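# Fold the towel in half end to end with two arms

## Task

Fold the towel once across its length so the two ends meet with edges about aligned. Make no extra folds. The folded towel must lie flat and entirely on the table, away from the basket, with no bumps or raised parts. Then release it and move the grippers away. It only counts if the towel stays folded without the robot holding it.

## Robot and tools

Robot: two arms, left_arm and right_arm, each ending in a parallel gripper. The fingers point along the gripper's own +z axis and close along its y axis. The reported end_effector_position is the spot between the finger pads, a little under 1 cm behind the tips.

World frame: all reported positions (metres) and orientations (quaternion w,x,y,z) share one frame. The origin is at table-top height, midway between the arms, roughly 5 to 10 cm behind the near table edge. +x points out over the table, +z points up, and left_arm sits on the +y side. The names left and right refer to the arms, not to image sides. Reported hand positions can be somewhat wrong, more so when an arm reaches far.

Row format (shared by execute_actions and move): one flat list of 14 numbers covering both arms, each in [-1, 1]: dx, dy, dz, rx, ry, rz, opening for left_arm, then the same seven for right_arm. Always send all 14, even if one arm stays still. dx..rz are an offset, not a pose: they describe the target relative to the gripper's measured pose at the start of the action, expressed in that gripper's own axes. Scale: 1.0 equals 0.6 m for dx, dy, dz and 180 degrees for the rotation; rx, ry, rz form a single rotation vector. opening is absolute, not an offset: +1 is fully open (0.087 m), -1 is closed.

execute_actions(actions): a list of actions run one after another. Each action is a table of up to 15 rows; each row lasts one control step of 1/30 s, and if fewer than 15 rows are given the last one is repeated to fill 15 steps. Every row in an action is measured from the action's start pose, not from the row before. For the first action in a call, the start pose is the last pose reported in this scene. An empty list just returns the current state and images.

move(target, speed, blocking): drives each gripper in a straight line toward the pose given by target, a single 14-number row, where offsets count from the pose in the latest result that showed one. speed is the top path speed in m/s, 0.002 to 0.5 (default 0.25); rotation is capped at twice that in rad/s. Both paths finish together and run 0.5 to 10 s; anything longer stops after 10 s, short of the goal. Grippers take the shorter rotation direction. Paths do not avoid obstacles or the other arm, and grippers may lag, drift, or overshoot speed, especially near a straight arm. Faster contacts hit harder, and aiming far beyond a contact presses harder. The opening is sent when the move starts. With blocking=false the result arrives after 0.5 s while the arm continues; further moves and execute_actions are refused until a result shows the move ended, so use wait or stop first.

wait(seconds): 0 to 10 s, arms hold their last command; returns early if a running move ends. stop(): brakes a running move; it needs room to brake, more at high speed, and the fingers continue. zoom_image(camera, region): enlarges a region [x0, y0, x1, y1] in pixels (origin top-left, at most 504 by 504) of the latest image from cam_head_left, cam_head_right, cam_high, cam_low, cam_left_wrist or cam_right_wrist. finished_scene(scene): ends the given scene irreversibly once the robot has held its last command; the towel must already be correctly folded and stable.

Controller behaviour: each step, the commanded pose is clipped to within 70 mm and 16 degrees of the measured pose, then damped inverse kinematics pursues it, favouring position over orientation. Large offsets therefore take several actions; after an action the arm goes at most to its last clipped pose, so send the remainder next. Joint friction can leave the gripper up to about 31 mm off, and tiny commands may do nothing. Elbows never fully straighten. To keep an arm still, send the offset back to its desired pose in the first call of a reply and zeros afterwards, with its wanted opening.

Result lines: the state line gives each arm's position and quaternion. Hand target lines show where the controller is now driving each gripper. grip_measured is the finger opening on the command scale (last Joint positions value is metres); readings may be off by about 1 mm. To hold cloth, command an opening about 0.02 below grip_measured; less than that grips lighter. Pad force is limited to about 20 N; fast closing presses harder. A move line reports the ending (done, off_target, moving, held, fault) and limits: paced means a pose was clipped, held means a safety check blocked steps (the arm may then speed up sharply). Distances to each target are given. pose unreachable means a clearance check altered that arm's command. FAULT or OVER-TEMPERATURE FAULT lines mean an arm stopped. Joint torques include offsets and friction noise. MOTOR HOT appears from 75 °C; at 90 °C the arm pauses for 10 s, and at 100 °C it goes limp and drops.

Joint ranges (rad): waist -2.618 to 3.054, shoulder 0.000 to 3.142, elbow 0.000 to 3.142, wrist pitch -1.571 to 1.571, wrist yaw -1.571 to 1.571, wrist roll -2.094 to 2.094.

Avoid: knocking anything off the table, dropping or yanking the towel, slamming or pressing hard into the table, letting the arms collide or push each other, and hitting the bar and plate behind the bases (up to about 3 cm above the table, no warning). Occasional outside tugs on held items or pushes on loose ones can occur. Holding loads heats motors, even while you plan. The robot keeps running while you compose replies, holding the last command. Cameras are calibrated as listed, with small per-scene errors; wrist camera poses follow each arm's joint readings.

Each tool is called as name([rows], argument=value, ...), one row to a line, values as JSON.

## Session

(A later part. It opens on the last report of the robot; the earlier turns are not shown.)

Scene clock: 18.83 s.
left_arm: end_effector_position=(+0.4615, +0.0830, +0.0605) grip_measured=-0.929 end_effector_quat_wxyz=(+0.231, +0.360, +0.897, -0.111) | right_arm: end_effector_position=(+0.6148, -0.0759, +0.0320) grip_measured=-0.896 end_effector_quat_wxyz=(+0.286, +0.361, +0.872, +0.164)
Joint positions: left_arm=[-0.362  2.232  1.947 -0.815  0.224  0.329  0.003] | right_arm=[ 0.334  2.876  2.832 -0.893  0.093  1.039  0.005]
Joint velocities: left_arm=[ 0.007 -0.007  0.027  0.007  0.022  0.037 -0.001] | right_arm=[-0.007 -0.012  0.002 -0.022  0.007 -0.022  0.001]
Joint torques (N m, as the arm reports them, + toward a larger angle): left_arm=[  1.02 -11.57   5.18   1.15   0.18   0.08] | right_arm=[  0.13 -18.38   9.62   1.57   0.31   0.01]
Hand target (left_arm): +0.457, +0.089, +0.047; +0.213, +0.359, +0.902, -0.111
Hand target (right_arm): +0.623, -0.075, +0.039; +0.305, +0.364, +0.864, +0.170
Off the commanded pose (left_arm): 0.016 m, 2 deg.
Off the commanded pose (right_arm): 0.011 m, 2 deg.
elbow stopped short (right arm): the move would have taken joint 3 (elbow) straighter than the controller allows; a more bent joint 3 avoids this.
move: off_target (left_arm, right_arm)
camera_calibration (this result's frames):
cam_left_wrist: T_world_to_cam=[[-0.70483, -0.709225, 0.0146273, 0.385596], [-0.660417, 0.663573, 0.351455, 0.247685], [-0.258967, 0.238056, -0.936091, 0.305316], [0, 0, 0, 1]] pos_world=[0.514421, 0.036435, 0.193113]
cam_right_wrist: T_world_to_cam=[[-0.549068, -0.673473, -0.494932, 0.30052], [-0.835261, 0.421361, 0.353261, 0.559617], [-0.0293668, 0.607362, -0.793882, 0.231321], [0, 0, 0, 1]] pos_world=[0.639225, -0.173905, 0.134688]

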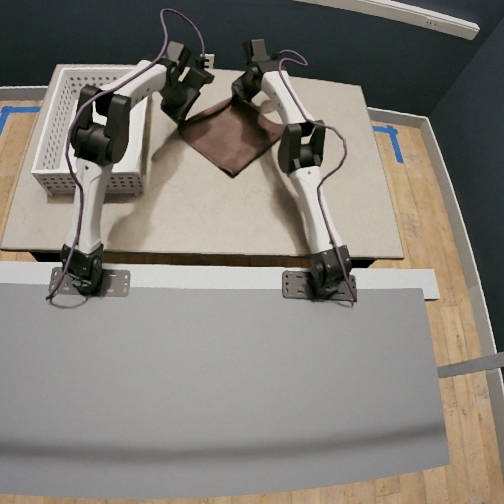

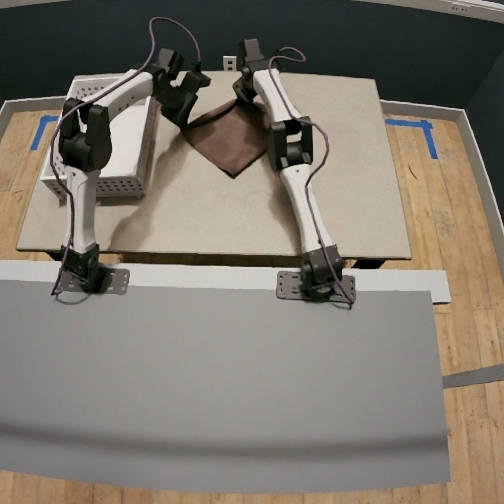

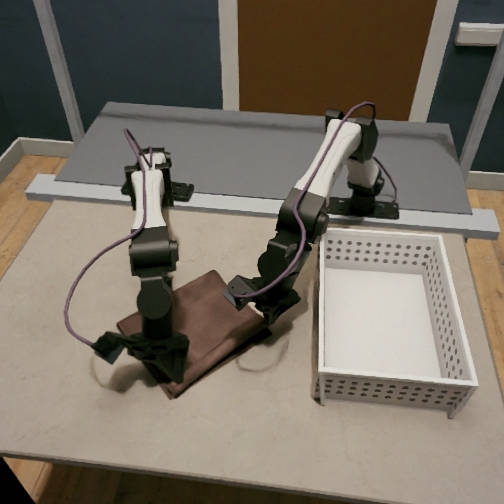

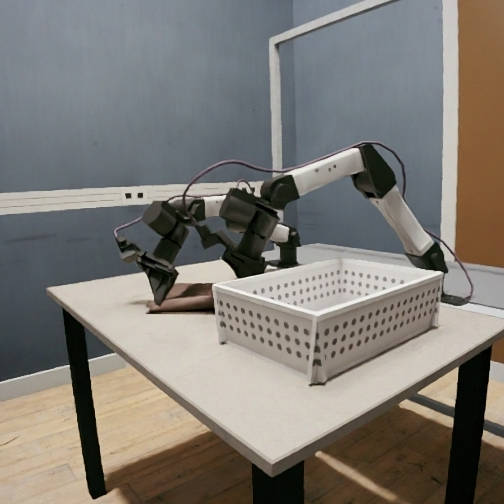

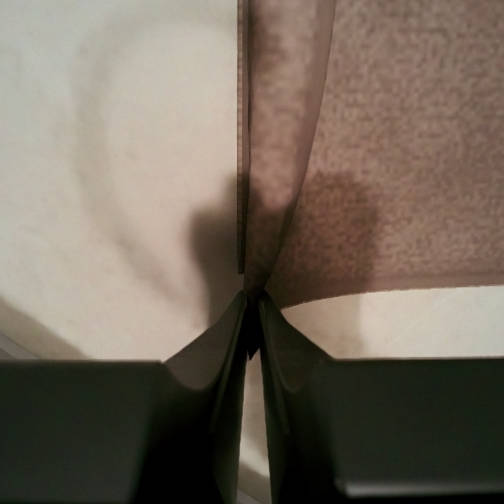

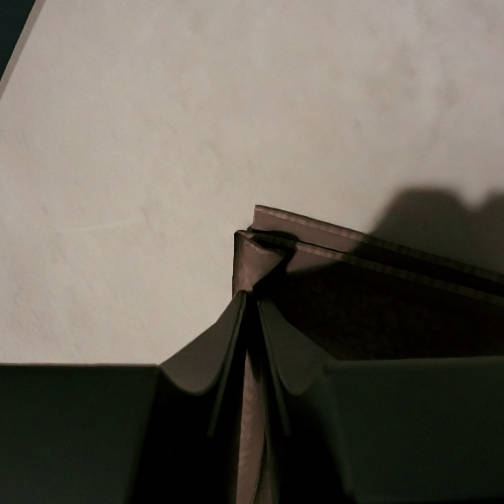

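move(target=[0,0,0,0,0,0,0.6,0,0,0,0,0,0,0.6])

move(target=[-0.05,0,-0.15,0,0,0,0.6,-0.05,0.03,-0.17,0,0,0,0.6], speed=0.15)

Scene clock: 20.00 s.
left_arm: end_effector_position=(+0.4616, +0.0829, +0.0605) grip_measured=+0.600 end_effector_quat_wxyz=(+0.231, +0.361, +0.897, -0.111) | right_arm: end_effector_position=(+0.6182, -0.0729, +0.0396) grip_measured=+0.600 end_effector_quat_wxyz=(+0.292, +0.361, +0.868, +0.174)
Joint positions: left_arm=[-0.362  2.232  1.947 -0.814  0.225  0.331  0.07 ] | right_arm=[ 0.335  2.868  2.832 -0.877  0.086  1.044  0.07 ]
Joint velocities: left_arm=[ 0.007 -0.002  0.007  0.007 -0.051 -0.037  0.   ] | right_arm=[-0.002  0.002 -0.017  0.066 -0.007  0.037  0.   ]
Joint torques (N m, as the arm reports them, + toward a larger angle): left_arm=[  0.31 -12.47   6.95   1.18   0.06   0.  ] | right_arm=[ -0.2  -18.78   7.     1.27   0.17  -0.11]
Hand target (left_arm): +0.461, +0.083, +0.060; +0.231, +0.360, +0.897, -0.111
Hand target (right_arm): +0.615, -0.076, +0.032; +0.286, +0.361, +0.872, +0.164
Off the commanded pose (left_arm): 0.000 m, 0 deg.
Off the commanded pose (right_arm): 0.009 m, 2 deg.
move: done
camera_calibration (this result's frames):
cam_left_wrist: T_world_to_cam=[[-0.706265, -0.707806, 0.0141575, 0.386157], [-0.659363, 0.664945, 0.35084, 0.247225], [-0.25774, 0.238451, -0.936328, 0.304817], [0, 0, 0, 1]] pos_world=[0.514304, 0.0362492, 0.193206]
cam_right_wrist: T_world_to_cam=[[-0.537299, -0.666585, -0.516695, 0.302223], [-0.843288, 0.414999, 0.341527, 0.563466], [-0.0132286, 0.619225, -0.785102, 0.226248], [0, 0, 0, 1]] pos_world=[0.640541, -0.172479, 0.141346]

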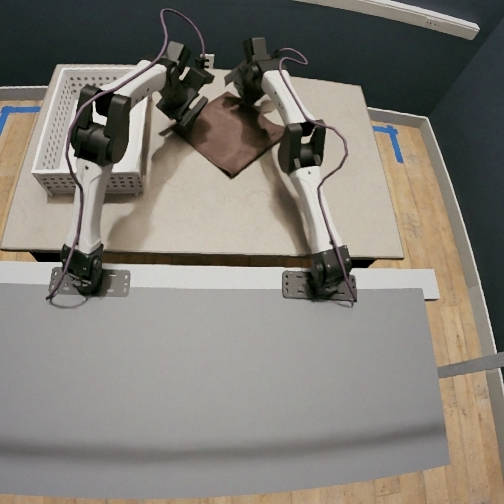

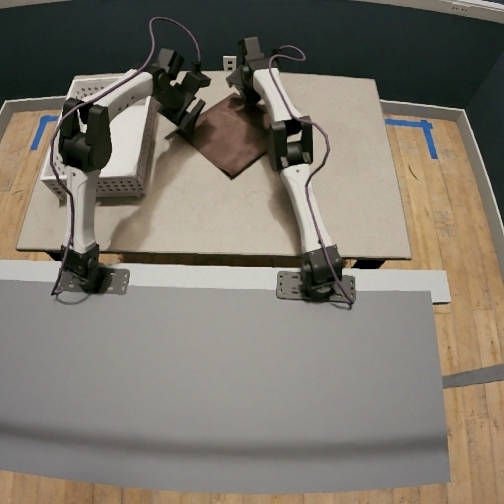

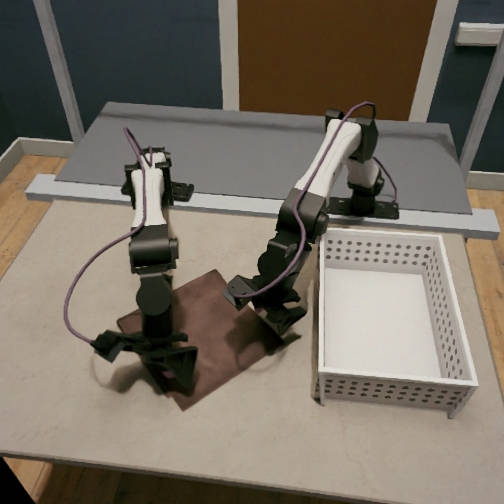

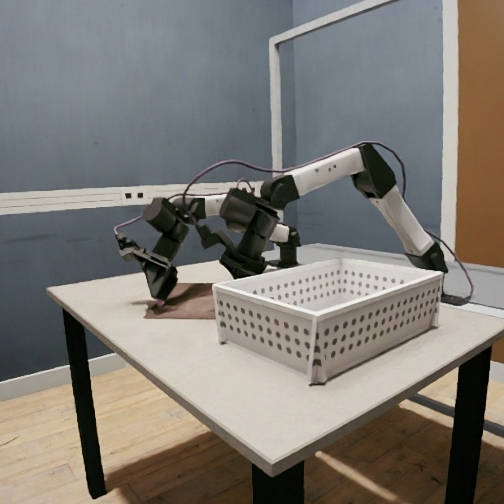

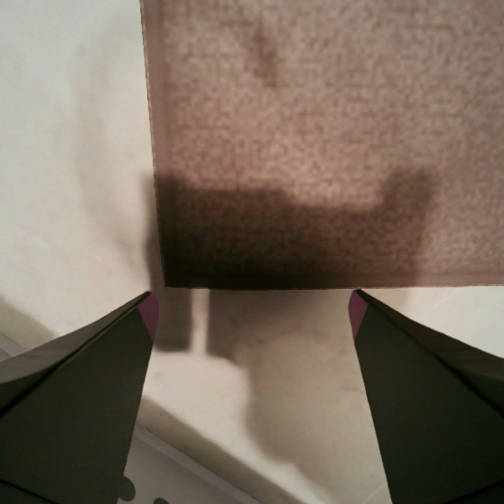

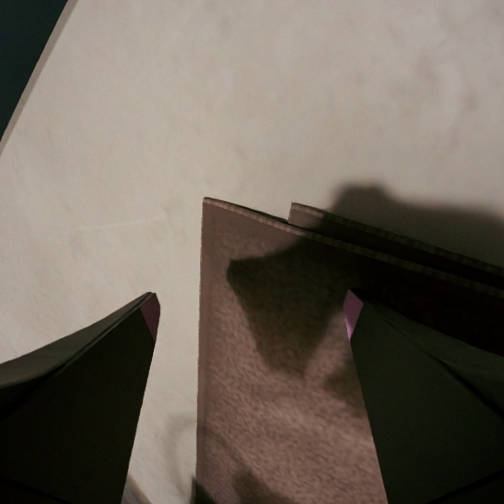

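Scene clock: 21.40 s.
left_arm: end_effector_position=(+0.4461, +0.0962, +0.1451) grip_measured=+0.600 end_effector_quat_wxyz=(+0.223, +0.362, +0.899, -0.108) | right_arm: end_effector_position=(+0.5802, -0.0835, +0.1371) grip_measured=+0.600 end_effector_quat_wxyz=(+0.295, +0.361, +0.867, +0.177)
Joint positions: left_arm=[-0.348  2.21   2.257 -1.166  0.227  0.347  0.07 ] | right_arm=[ 0.335  2.592  2.684 -0.999  0.086  1.044  0.07 ]
Joint velocities: left_arm=[-0.012  0.007 -0.017  0.022 -0.066 -0.022  0.001] | right_arm=[-0.022  0.002 -0.002  0.022  0.007 -0.022 -0.001]
Joint torques (N m, as the arm reports them, + toward a larger angle): left_arm=[  1.14 -12.02   8.9    1.04   0.14   0.05] | right_arm=[ -1.39 -19.09   5.86   1.35   0.    -0.18]
Hand target (left_arm): +0.449, +0.098, +0.153; +0.231, +0.361, +0.897, -0.111
Hand target (right_arm): +0.579, -0.092, +0.138; +0.292, +0.361, +0.868, +0.174
Off the commanded pose (left_arm): 0.010 m, 1 deg.
Off the commanded pose (right_arm): 0.009 m, 0 deg.
move: done
camera_calibration (this result's frames):
cam_left_wrist: T_world_to_cam=[[-0.706107, -0.707927, 0.0159084, 0.383144], [-0.654432, 0.661, 0.367148, 0.19439], [-0.270429, 0.248835, -0.930027, 0.380619], [0, 0, 0, 1]] pos_world=[0.500686, 0.0480354, 0.27652]
cam_right_wrist: T_world_to_cam=[[-0.533927, -0.665641, -0.521386, 0.323941], [-0.845487, 0.414051, 0.337215, 0.504255], [-0.00858416, 0.620874, -0.783864, 0.306131], [0, 0, 0, 1]] pos_world=[0.60193, -0.183227, 0.23882]

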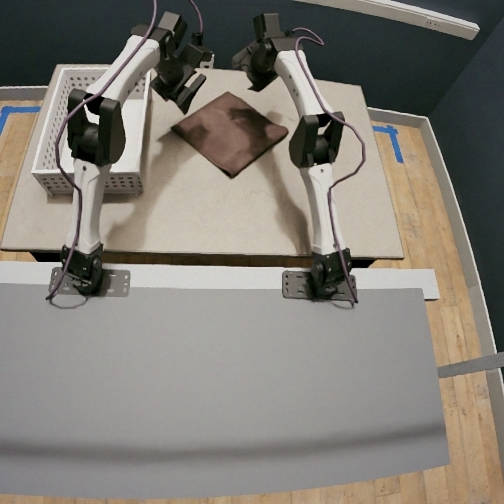

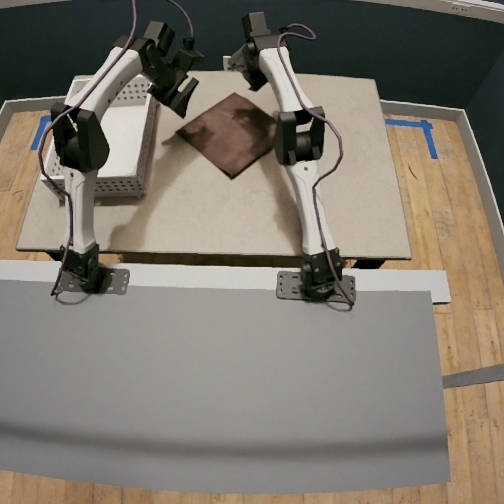

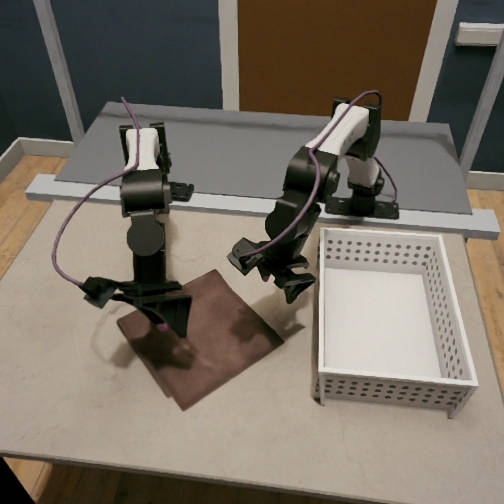

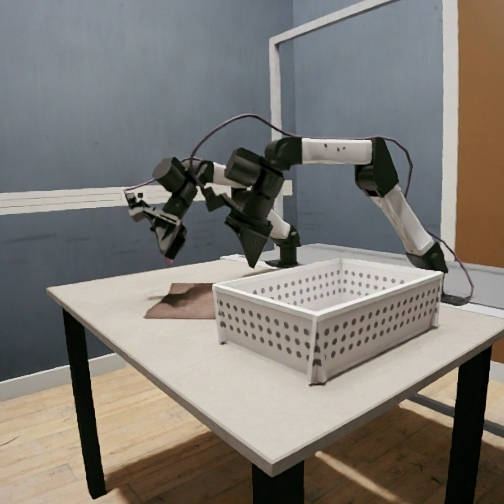

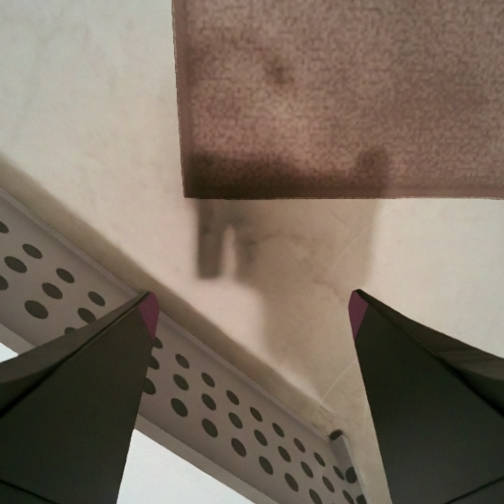

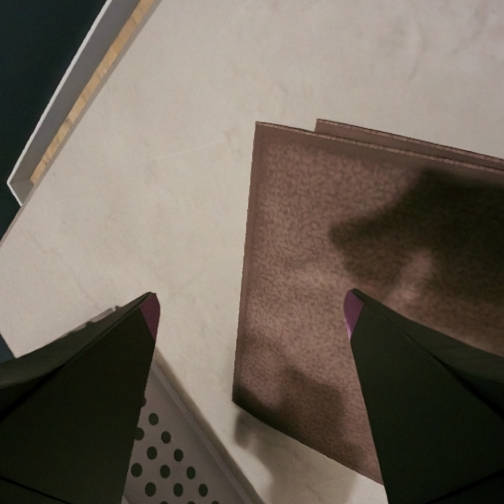

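move(target=[0,0,0,0,0,0,-0.2,-0.02,-0.43,-0.3,0,0,-0.1,0.6], speed=0.3)

move(target=[-0.125,0.052,0.25,0,-0.08,0,-0.2,0,0,0,0,0,0,0.6], speed=0.15)

Scene clock: 24.47 s.
left_arm: end_effector_position=(+0.4458, +0.0963, +0.1450) grip_measured=-0.200 end_effector_quat_wxyz=(+0.222, +0.362, +0.899, -0.108) | right_arm: end_effector_position=(+0.3365, -0.2804, +0.1423) grip_measured=+0.600 end_effector_quat_wxyz=(+0.313, +0.226, +0.914, +0.127)
Joint positions: left_arm=[-0.348  2.21   2.257 -1.168  0.227  0.347  0.035] | right_arm=[-0.088  1.415  1.099 -0.618 -0.17   0.404  0.07 ]
Joint velocities: left_arm=[-0.002  0.032  0.007  0.007  0.007  0.037  0.   ] | right_arm=[-0.002  0.012  0.017 -0.022 -0.081 -0.081 -0.001]
Joint torques (N m, as the arm reports them, + toward a larger angle): left_arm=[  0.33 -12.12   6.73   1.2    0.09   0.05] | right_arm=[-0.97 -7.92  6.43  1.54 -0.19 -0.18]
Hand target (left_arm): +0.446, +0.096, +0.145; +0.223, +0.362, +0.899, -0.108
Hand target (right_arm): +0.336, -0.282, +0.142; +0.318, +0.221, +0.913, +0.130
Off the commanded pose (left_arm): 0.000 m, 0 deg.
Off the commanded pose (right_arm): 0.005 m, 1 deg.
move: done
camera_calibration (this result's frames):
cam_left_wrist: T_world_to_cam=[[-0.706314, -0.707709, 0.0163481, 0.383021], [-0.653744, 0.660966, 0.368432, 0.193631], [-0.271548, 0.249541, -0.929511, 0.380744], [0, 0, 0, 1]] pos_world=[0.500509, 0.048073, 0.276305]
cam_right_wrist: T_world_to_cam=[[-0.348354, -0.857561, -0.378469, -0.0711644], [-0.929728, 0.264674, 0.256034, 0.376098], [-0.119394, 0.441063, -0.889499, 0.432247], [0, 0, 0, 1]] pos_world=[0.376486, -0.351219, 0.261255]

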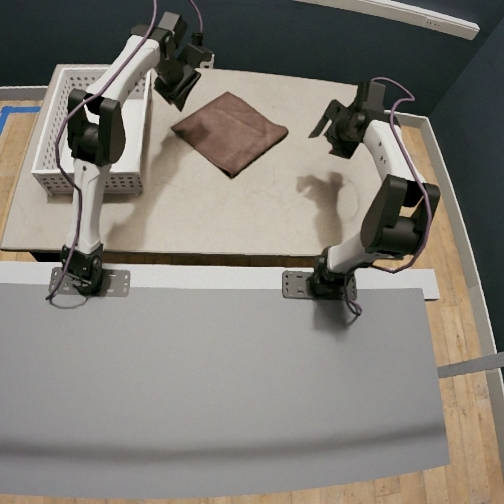

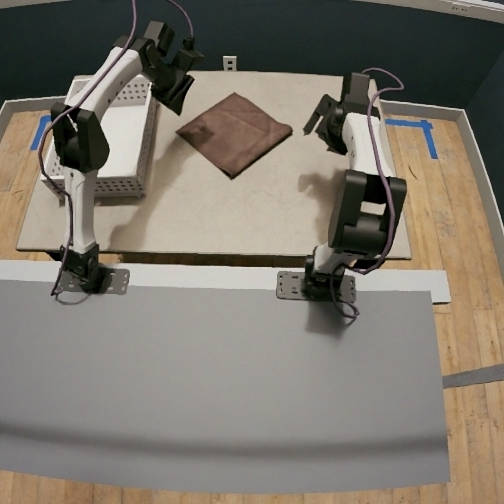

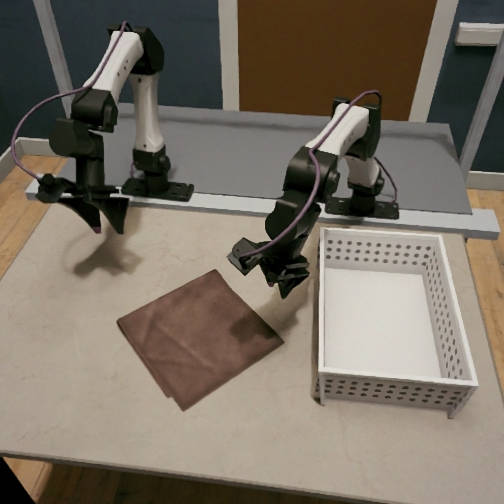

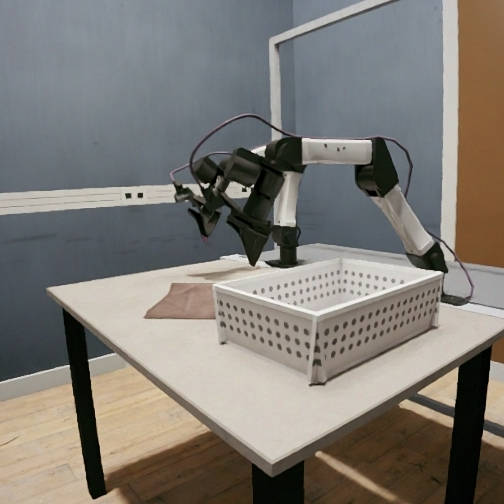

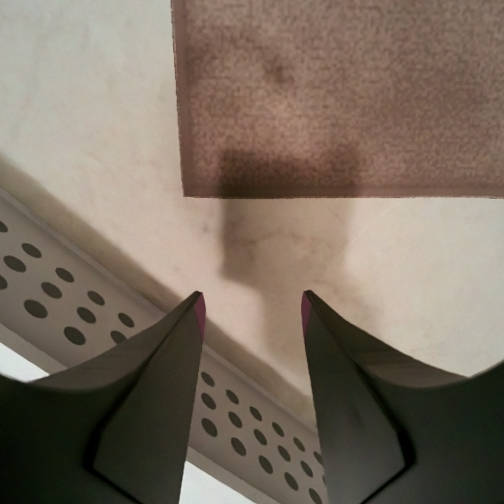

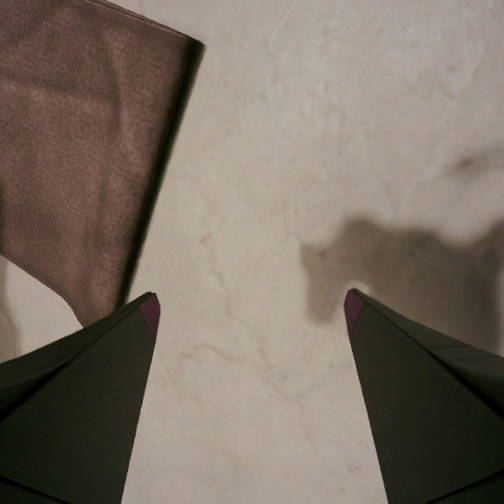

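Scene clock: 26.30 s.
left_arm: end_effector_position=(+0.5621, +0.0277, +0.0443) grip_measured=-0.200 end_effector_quat_wxyz=(+0.326, +0.343, +0.868, -0.147) | right_arm: end_effector_position=(+0.3365, -0.2804, +0.1423) grip_measured=+0.600 end_effector_quat_wxyz=(+0.313, +0.226, +0.914, +0.127)
Joint positions: left_arm=[-0.366  2.633  2.507 -0.76   0.28   0.268  0.035] | right_arm=[-0.088  1.415  1.099 -0.618 -0.171  0.404  0.07 ]
Joint velocities: left_arm=[-0.012  0.007 -0.012  0.051  0.037 -0.022 -0.   ] | right_arm=[ 0.017 -0.002  0.002  0.007 -0.051 -0.051 -0.001]
Joint torques (N m, as the arm reports them, + toward a larger angle): left_arm=[ -0.13 -14.11   9.21   1.51   0.18  -0.07] | right_arm=[-0.13 -6.9   7.82  1.4  -0.06 -0.05]
Hand target (left_arm): +0.564, +0.021, +0.048; +0.334, +0.345, +0.864, -0.153
Hand target (right_arm): +0.337, -0.280, +0.142; +0.313, +0.226, +0.914, +0.127
Off the commanded pose (left_arm): 0.009 m, 1 deg.
Off the commanded pose (right_arm): 0.000 m, 0 deg.
move: done
camera_calibration (this result's frames):
cam_left_wrist: T_world_to_cam=[[-0.696951, -0.717035, 0.0109931, 0.413479], [-0.708417, 0.690793, 0.144741, 0.391922], [-0.111378, 0.0930895, -0.989409, 0.252783], [0, 0, 0, 1]] pos_world=[0.593973, 0.00221065, 0.188833]
cam_right_wrist: T_world_to_cam=[[-0.347869, -0.857724, -0.378544, -0.0713174], [-0.929888, 0.264165, 0.255977, 0.375995], [-0.119559, 0.44105, -0.889483, 0.43228], [0, 0, 0, 1]] pos_world=[0.376507, -0.351153, 0.261263]

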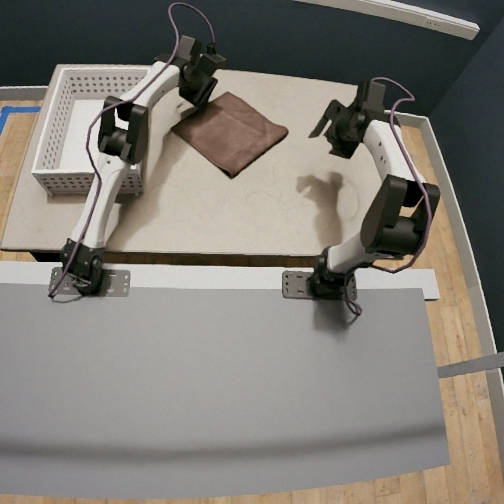

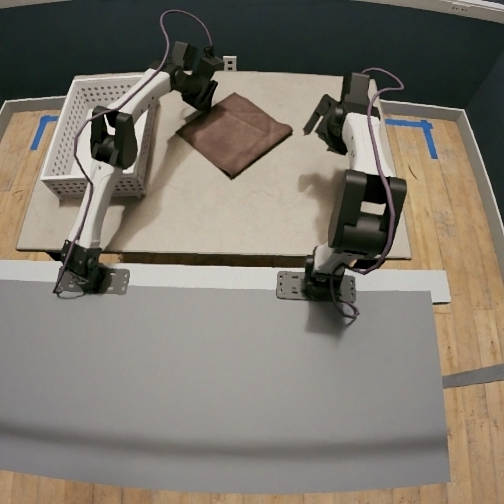

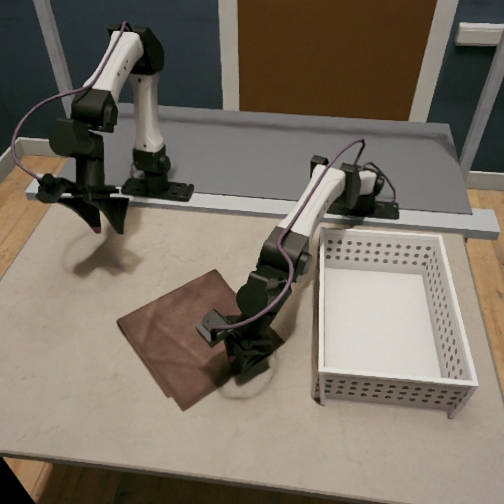

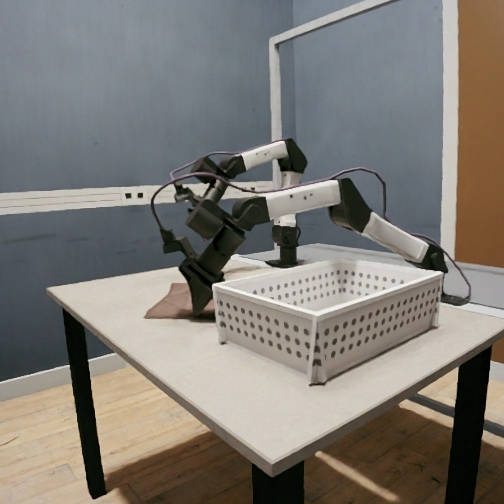

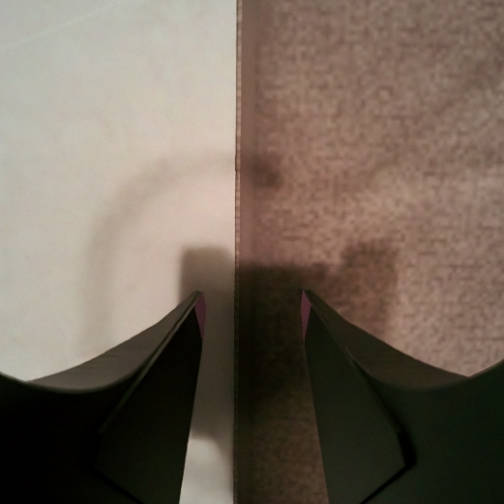

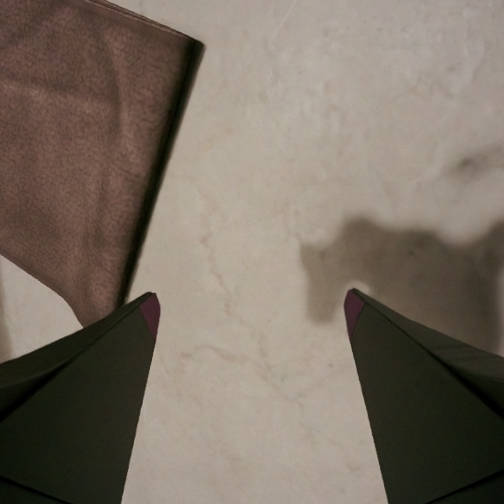

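move(target=[0.01,-0.005,0.065,0,0,0,-0.2,0,0,0,0,0,0,0.6], speed=0.05)

execute_actions([
  [[0.01,0,0.01,0,0,0,-0.6,0,0,0,0,0,0,0.6]],
  [[0.01,0,0.01,0,0,0,-1,0,0,0,0,0,0,0.6]],
])

Scene clock: 28.20 s.
left_arm: end_effector_position=(+0.5799, +0.0118, +0.0326) grip_measured=-0.200 end_effector_quat_wxyz=(+0.348, +0.343, +0.859, -0.152) | right_arm: end_effector_position=(+0.3365, -0.2804, +0.1423) grip_measured=+0.600 end_effector_quat_wxyz=(+0.313, +0.226, +0.914, +0.127)
Joint positions: left_arm=[-0.377  2.753  2.667 -0.749  0.282  0.253  0.035] | right_arm=[-0.088  1.415  1.099 -0.618 -0.171  0.404  0.07 ]
Joint velocities: left_arm=[-0.002  0.022  0.017  0.095 -0.037 -0.037 -0.   ] | right_arm=[-0.012 -0.007  0.002 -0.022 -0.007  0.066  0.001]
Joint torques (N m, as the arm reports them, + toward a larger angle): left_arm=[ -0.38 -12.6    8.47   1.3   -0.05  -0.07] | right_arm=[-0.14 -6.92  7.81  1.4  -0.07 -0.05]
Hand target (left_arm): +0.574, +0.010, +0.012; +0.328, +0.343, +0.868, -0.147
Hand target (right_arm): +0.337, -0.280, +0.142; +0.313, +0.226, +0.914, +0.127
Off the commanded pose (left_arm): 0.022 m, 3 deg.
Off the commanded pose (right_arm): 0.000 m, 0 deg.
move: off_target (left_arm)
camera_calibration (this result's frames):
cam_left_wrist: T_world_to_cam=[[-0.69886, -0.715253, 0.00279841, 0.415957], [-0.711648, 0.69572, 0.0976225, 0.42061], [-0.0717717, 0.066233, -0.99522, 0.222258], [0, 0, 0, 1]] pos_world=[0.605974, -0.00983339, 0.17897]
cam_right_wrist: T_world_to_cam=[[-0.347869, -0.857724, -0.378544, -0.0713174], [-0.929888, 0.264165, 0.255977, 0.375995], [-0.119559, 0.44105, -0.889483, 0.43228], [0, 0, 0, 1]] pos_world=[0.376507, -0.351153, 0.261263]

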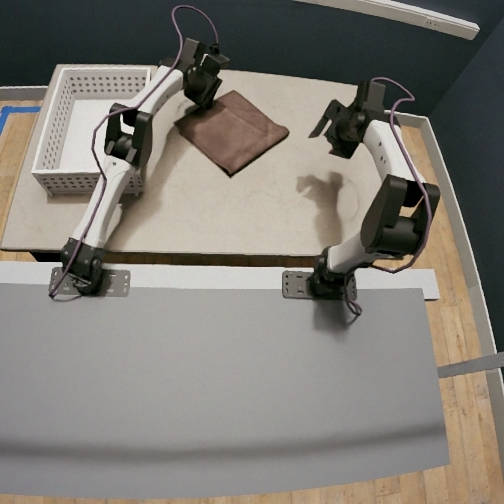

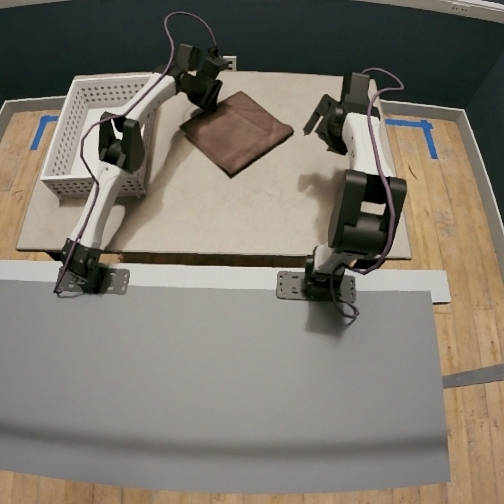

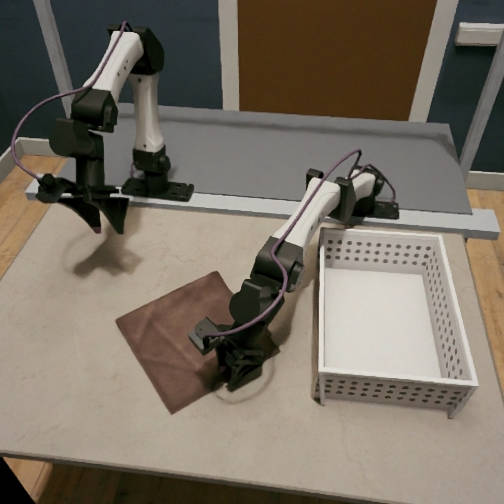

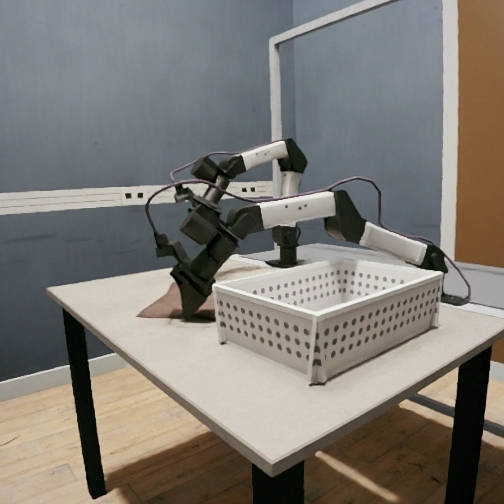

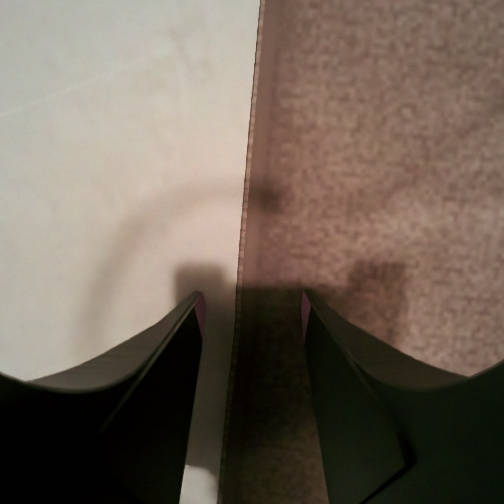

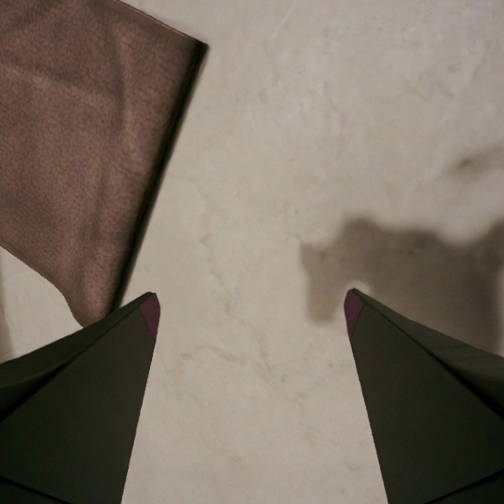

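Scene clock: 29.20 s.
left_arm: end_effector_position=(+0.5883, +0.0058, +0.0342) grip_measured=-0.949 end_effector_quat_wxyz=(+0.369, +0.345, +0.848, -0.158) | right_arm: end_effector_position=(+0.3365, -0.2804, +0.1423) grip_measured=+0.600 end_effector_quat_wxyz=(+0.313, +0.226, +0.914, +0.127)
Joint positions: left_arm=[-0.378  2.749  2.636 -0.675  0.293  0.252  0.002] | right_arm=[-0.088  1.415  1.099 -0.618 -0.171  0.404  0.07 ]
Joint velocities: left_arm=[-0.007 -0.007  0.022 -0.037 -0.066 -0.051 -0.   ] | right_arm=[-0.007  0.002  0.002 -0.095 -0.081  0.022  0.   ]
Joint torques (N m, as the arm reports them, + toward a larger angle): left_arm=[  0.05 -15.9    4.82   1.61   0.06  -0.02] | right_arm=[-0.14 -6.93  7.8   1.39 -0.07 -0.05]
Hand target (left_arm): +0.584, +0.008, +0.025; +0.358, +0.344, +0.854, -0.156
Hand target (right_arm): +0.337, -0.280, +0.142; +0.313, +0.226, +0.914, +0.127
Off the commanded pose (left_arm): 0.010 m, 1 deg.
Off the commanded pose (right_arm): 0.000 m, 0 deg.
camera_calibration (this result's frames):
cam_left_wrist: T_world_to_cam=[[-0.704769, -0.709404, -0.00673971, 0.42128], [-0.708769, 0.703662, 0.0500674, 0.430433], [-0.0307755, 0.0400628, -0.998723, 0.201021], [0, 0, 0, 1]] pos_world=[0.608169, -0.0120746, 0.182053]
cam_right_wrist: T_world_to_cam=[[-0.347869, -0.857724, -0.378544, -0.0713174], [-0.929888, 0.264165, 0.255977, 0.375995], [-0.119559, 0.44105, -0.889483, 0.43228], [0, 0, 0, 1]] pos_world=[0.376507, -0.351153, 0.261263]

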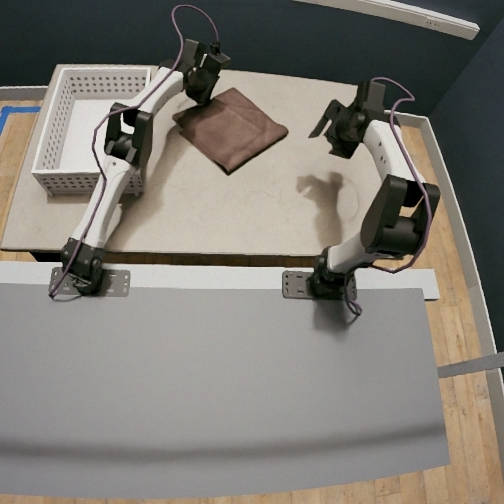

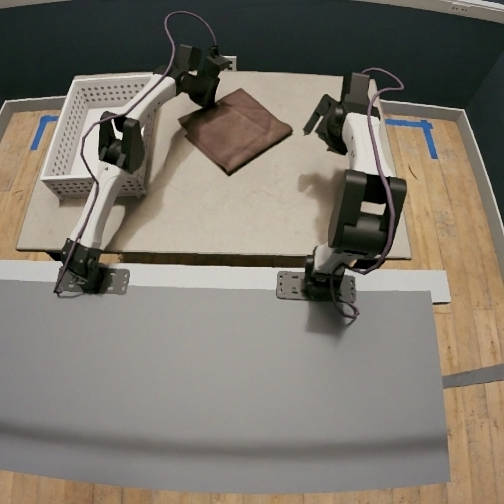

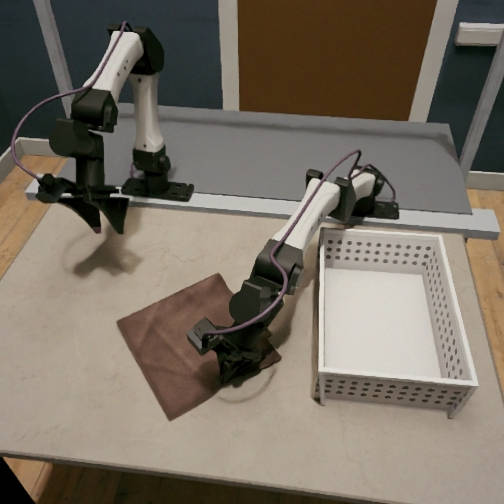

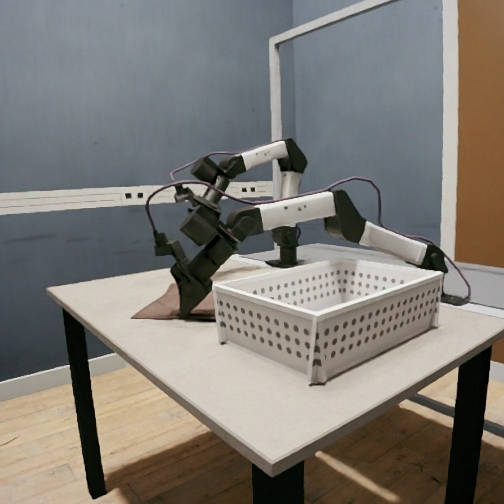

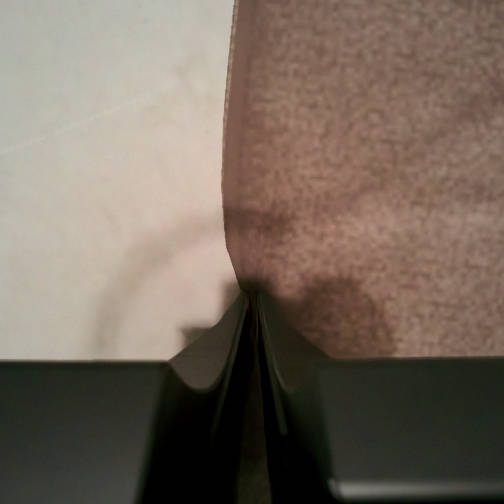

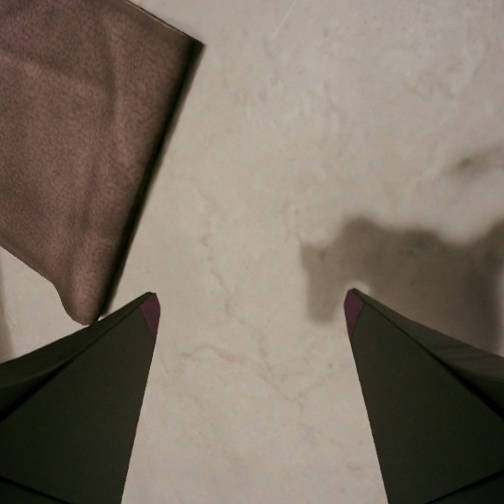

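Single layer held. Lift and go back.

move(target=[-0.09,-0.07,-0.085,0,0,0,-1,0,0,0,0,0,0,0.6], speed=0.08)

Scene clock: 31.27 s.
left_arm: end_effector_position=(+0.5572, -0.0211, +0.1014) grip_measured=-0.949 end_effector_quat_wxyz=(+0.370, +0.345, +0.847, -0.162) | right_arm: end_effector_position=(+0.3365, -0.2804, +0.1423) grip_measured=+0.600 end_effector_quat_wxyz=(+0.313, +0.226, +0.914, +0.127)
Joint positions: left_arm=[-0.441  2.722  2.855 -0.904  0.256  0.204  0.002] | right_arm=[-0.088  1.415  1.099 -0.618 -0.171  0.404  0.07 ]
Joint velocities: left_arm=[ 0.012 -0.007 -0.002  0.007 -0.022  0.007 -0.   ] | right_arm=[ 0.027  0.002  0.002  0.007 -0.051 -0.066 -0.001]
Joint torques (N m, as the arm reports them, + toward a larger angle): left_arm=[ -0.11 -14.89   9.1    1.55  -0.03  -0.06] | right_arm=[-0.13 -6.91  7.81  1.39 -0.07 -0.06]
Hand target (left_arm): +0.558, -0.022, +0.108; +0.377, +0.343, +0.846, -0.159
Hand target (right_arm): +0.337, -0.280, +0.142; +0.313, +0.226, +0.914, +0.127
Off the commanded pose (left_arm): 0.008 m, 1 deg.
Off the commanded pose (right_arm): 0.000 m, 0 deg.
elbow stopped short (left arm): the move would have taken joint 3 (elbow) straighter than the controller allows; a more bent joint 3 avoids this.
move: done
camera_calibration (this result's frames):
cam_left_wrist: T_world_to_cam=[[-0.707806, -0.706406, -0.00100128, 0.381934], [-0.705726, 0.707061, 0.0448993, 0.422872], [-0.0310092, 0.0324866, -0.998991, 0.268262], [0, 0, 0, 1]] pos_world=[0.577086, -0.0379101, 0.249387]
cam_right_wrist: T_world_to_cam=[[-0.347869, -0.857724, -0.378544, -0.0713174], [-0.929888, 0.264165, 0.255977, 0.375995], [-0.119559, 0.44105, -0.889483, 0.43228], [0, 0, 0, 1]] pos_world=[0.376507, -0.351153, 0.261263]

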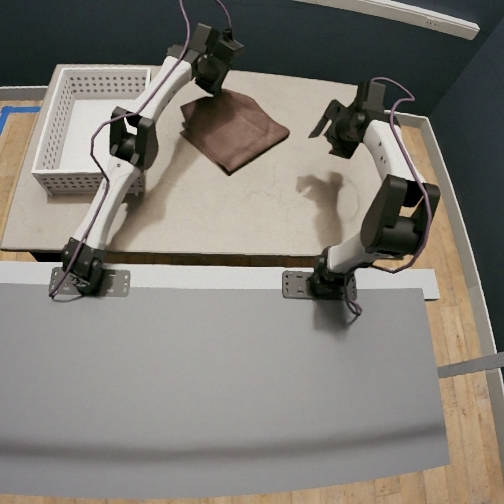

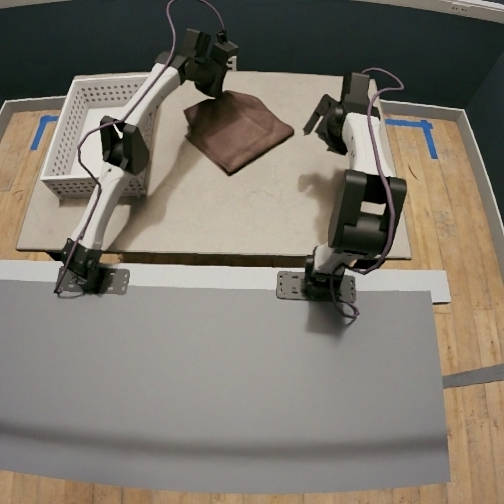

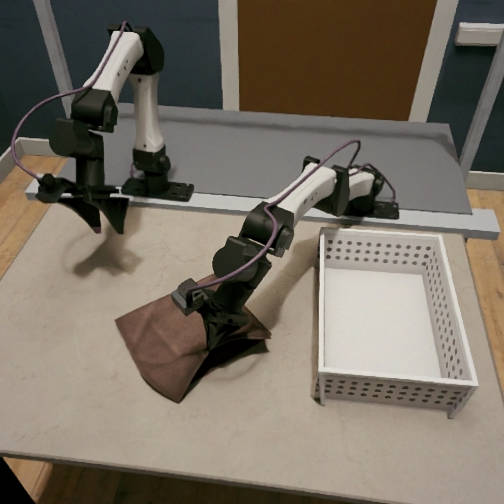

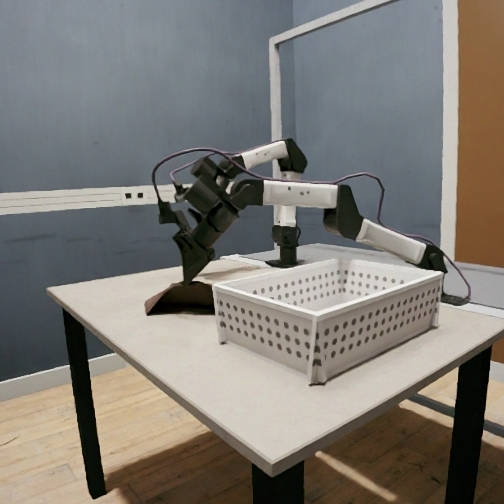

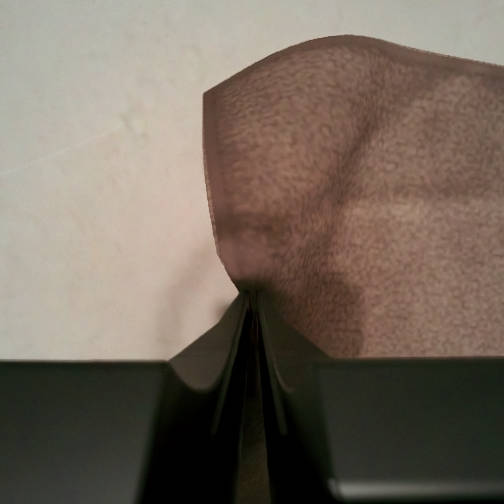

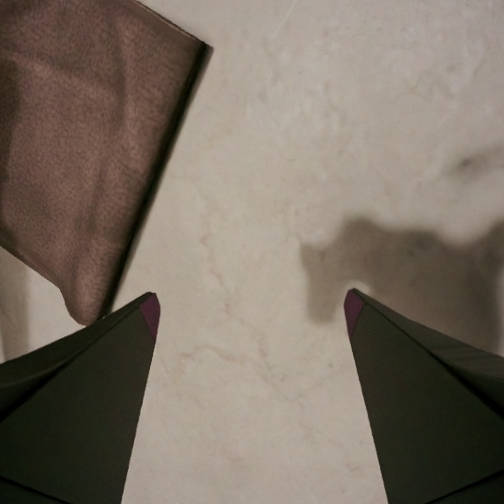

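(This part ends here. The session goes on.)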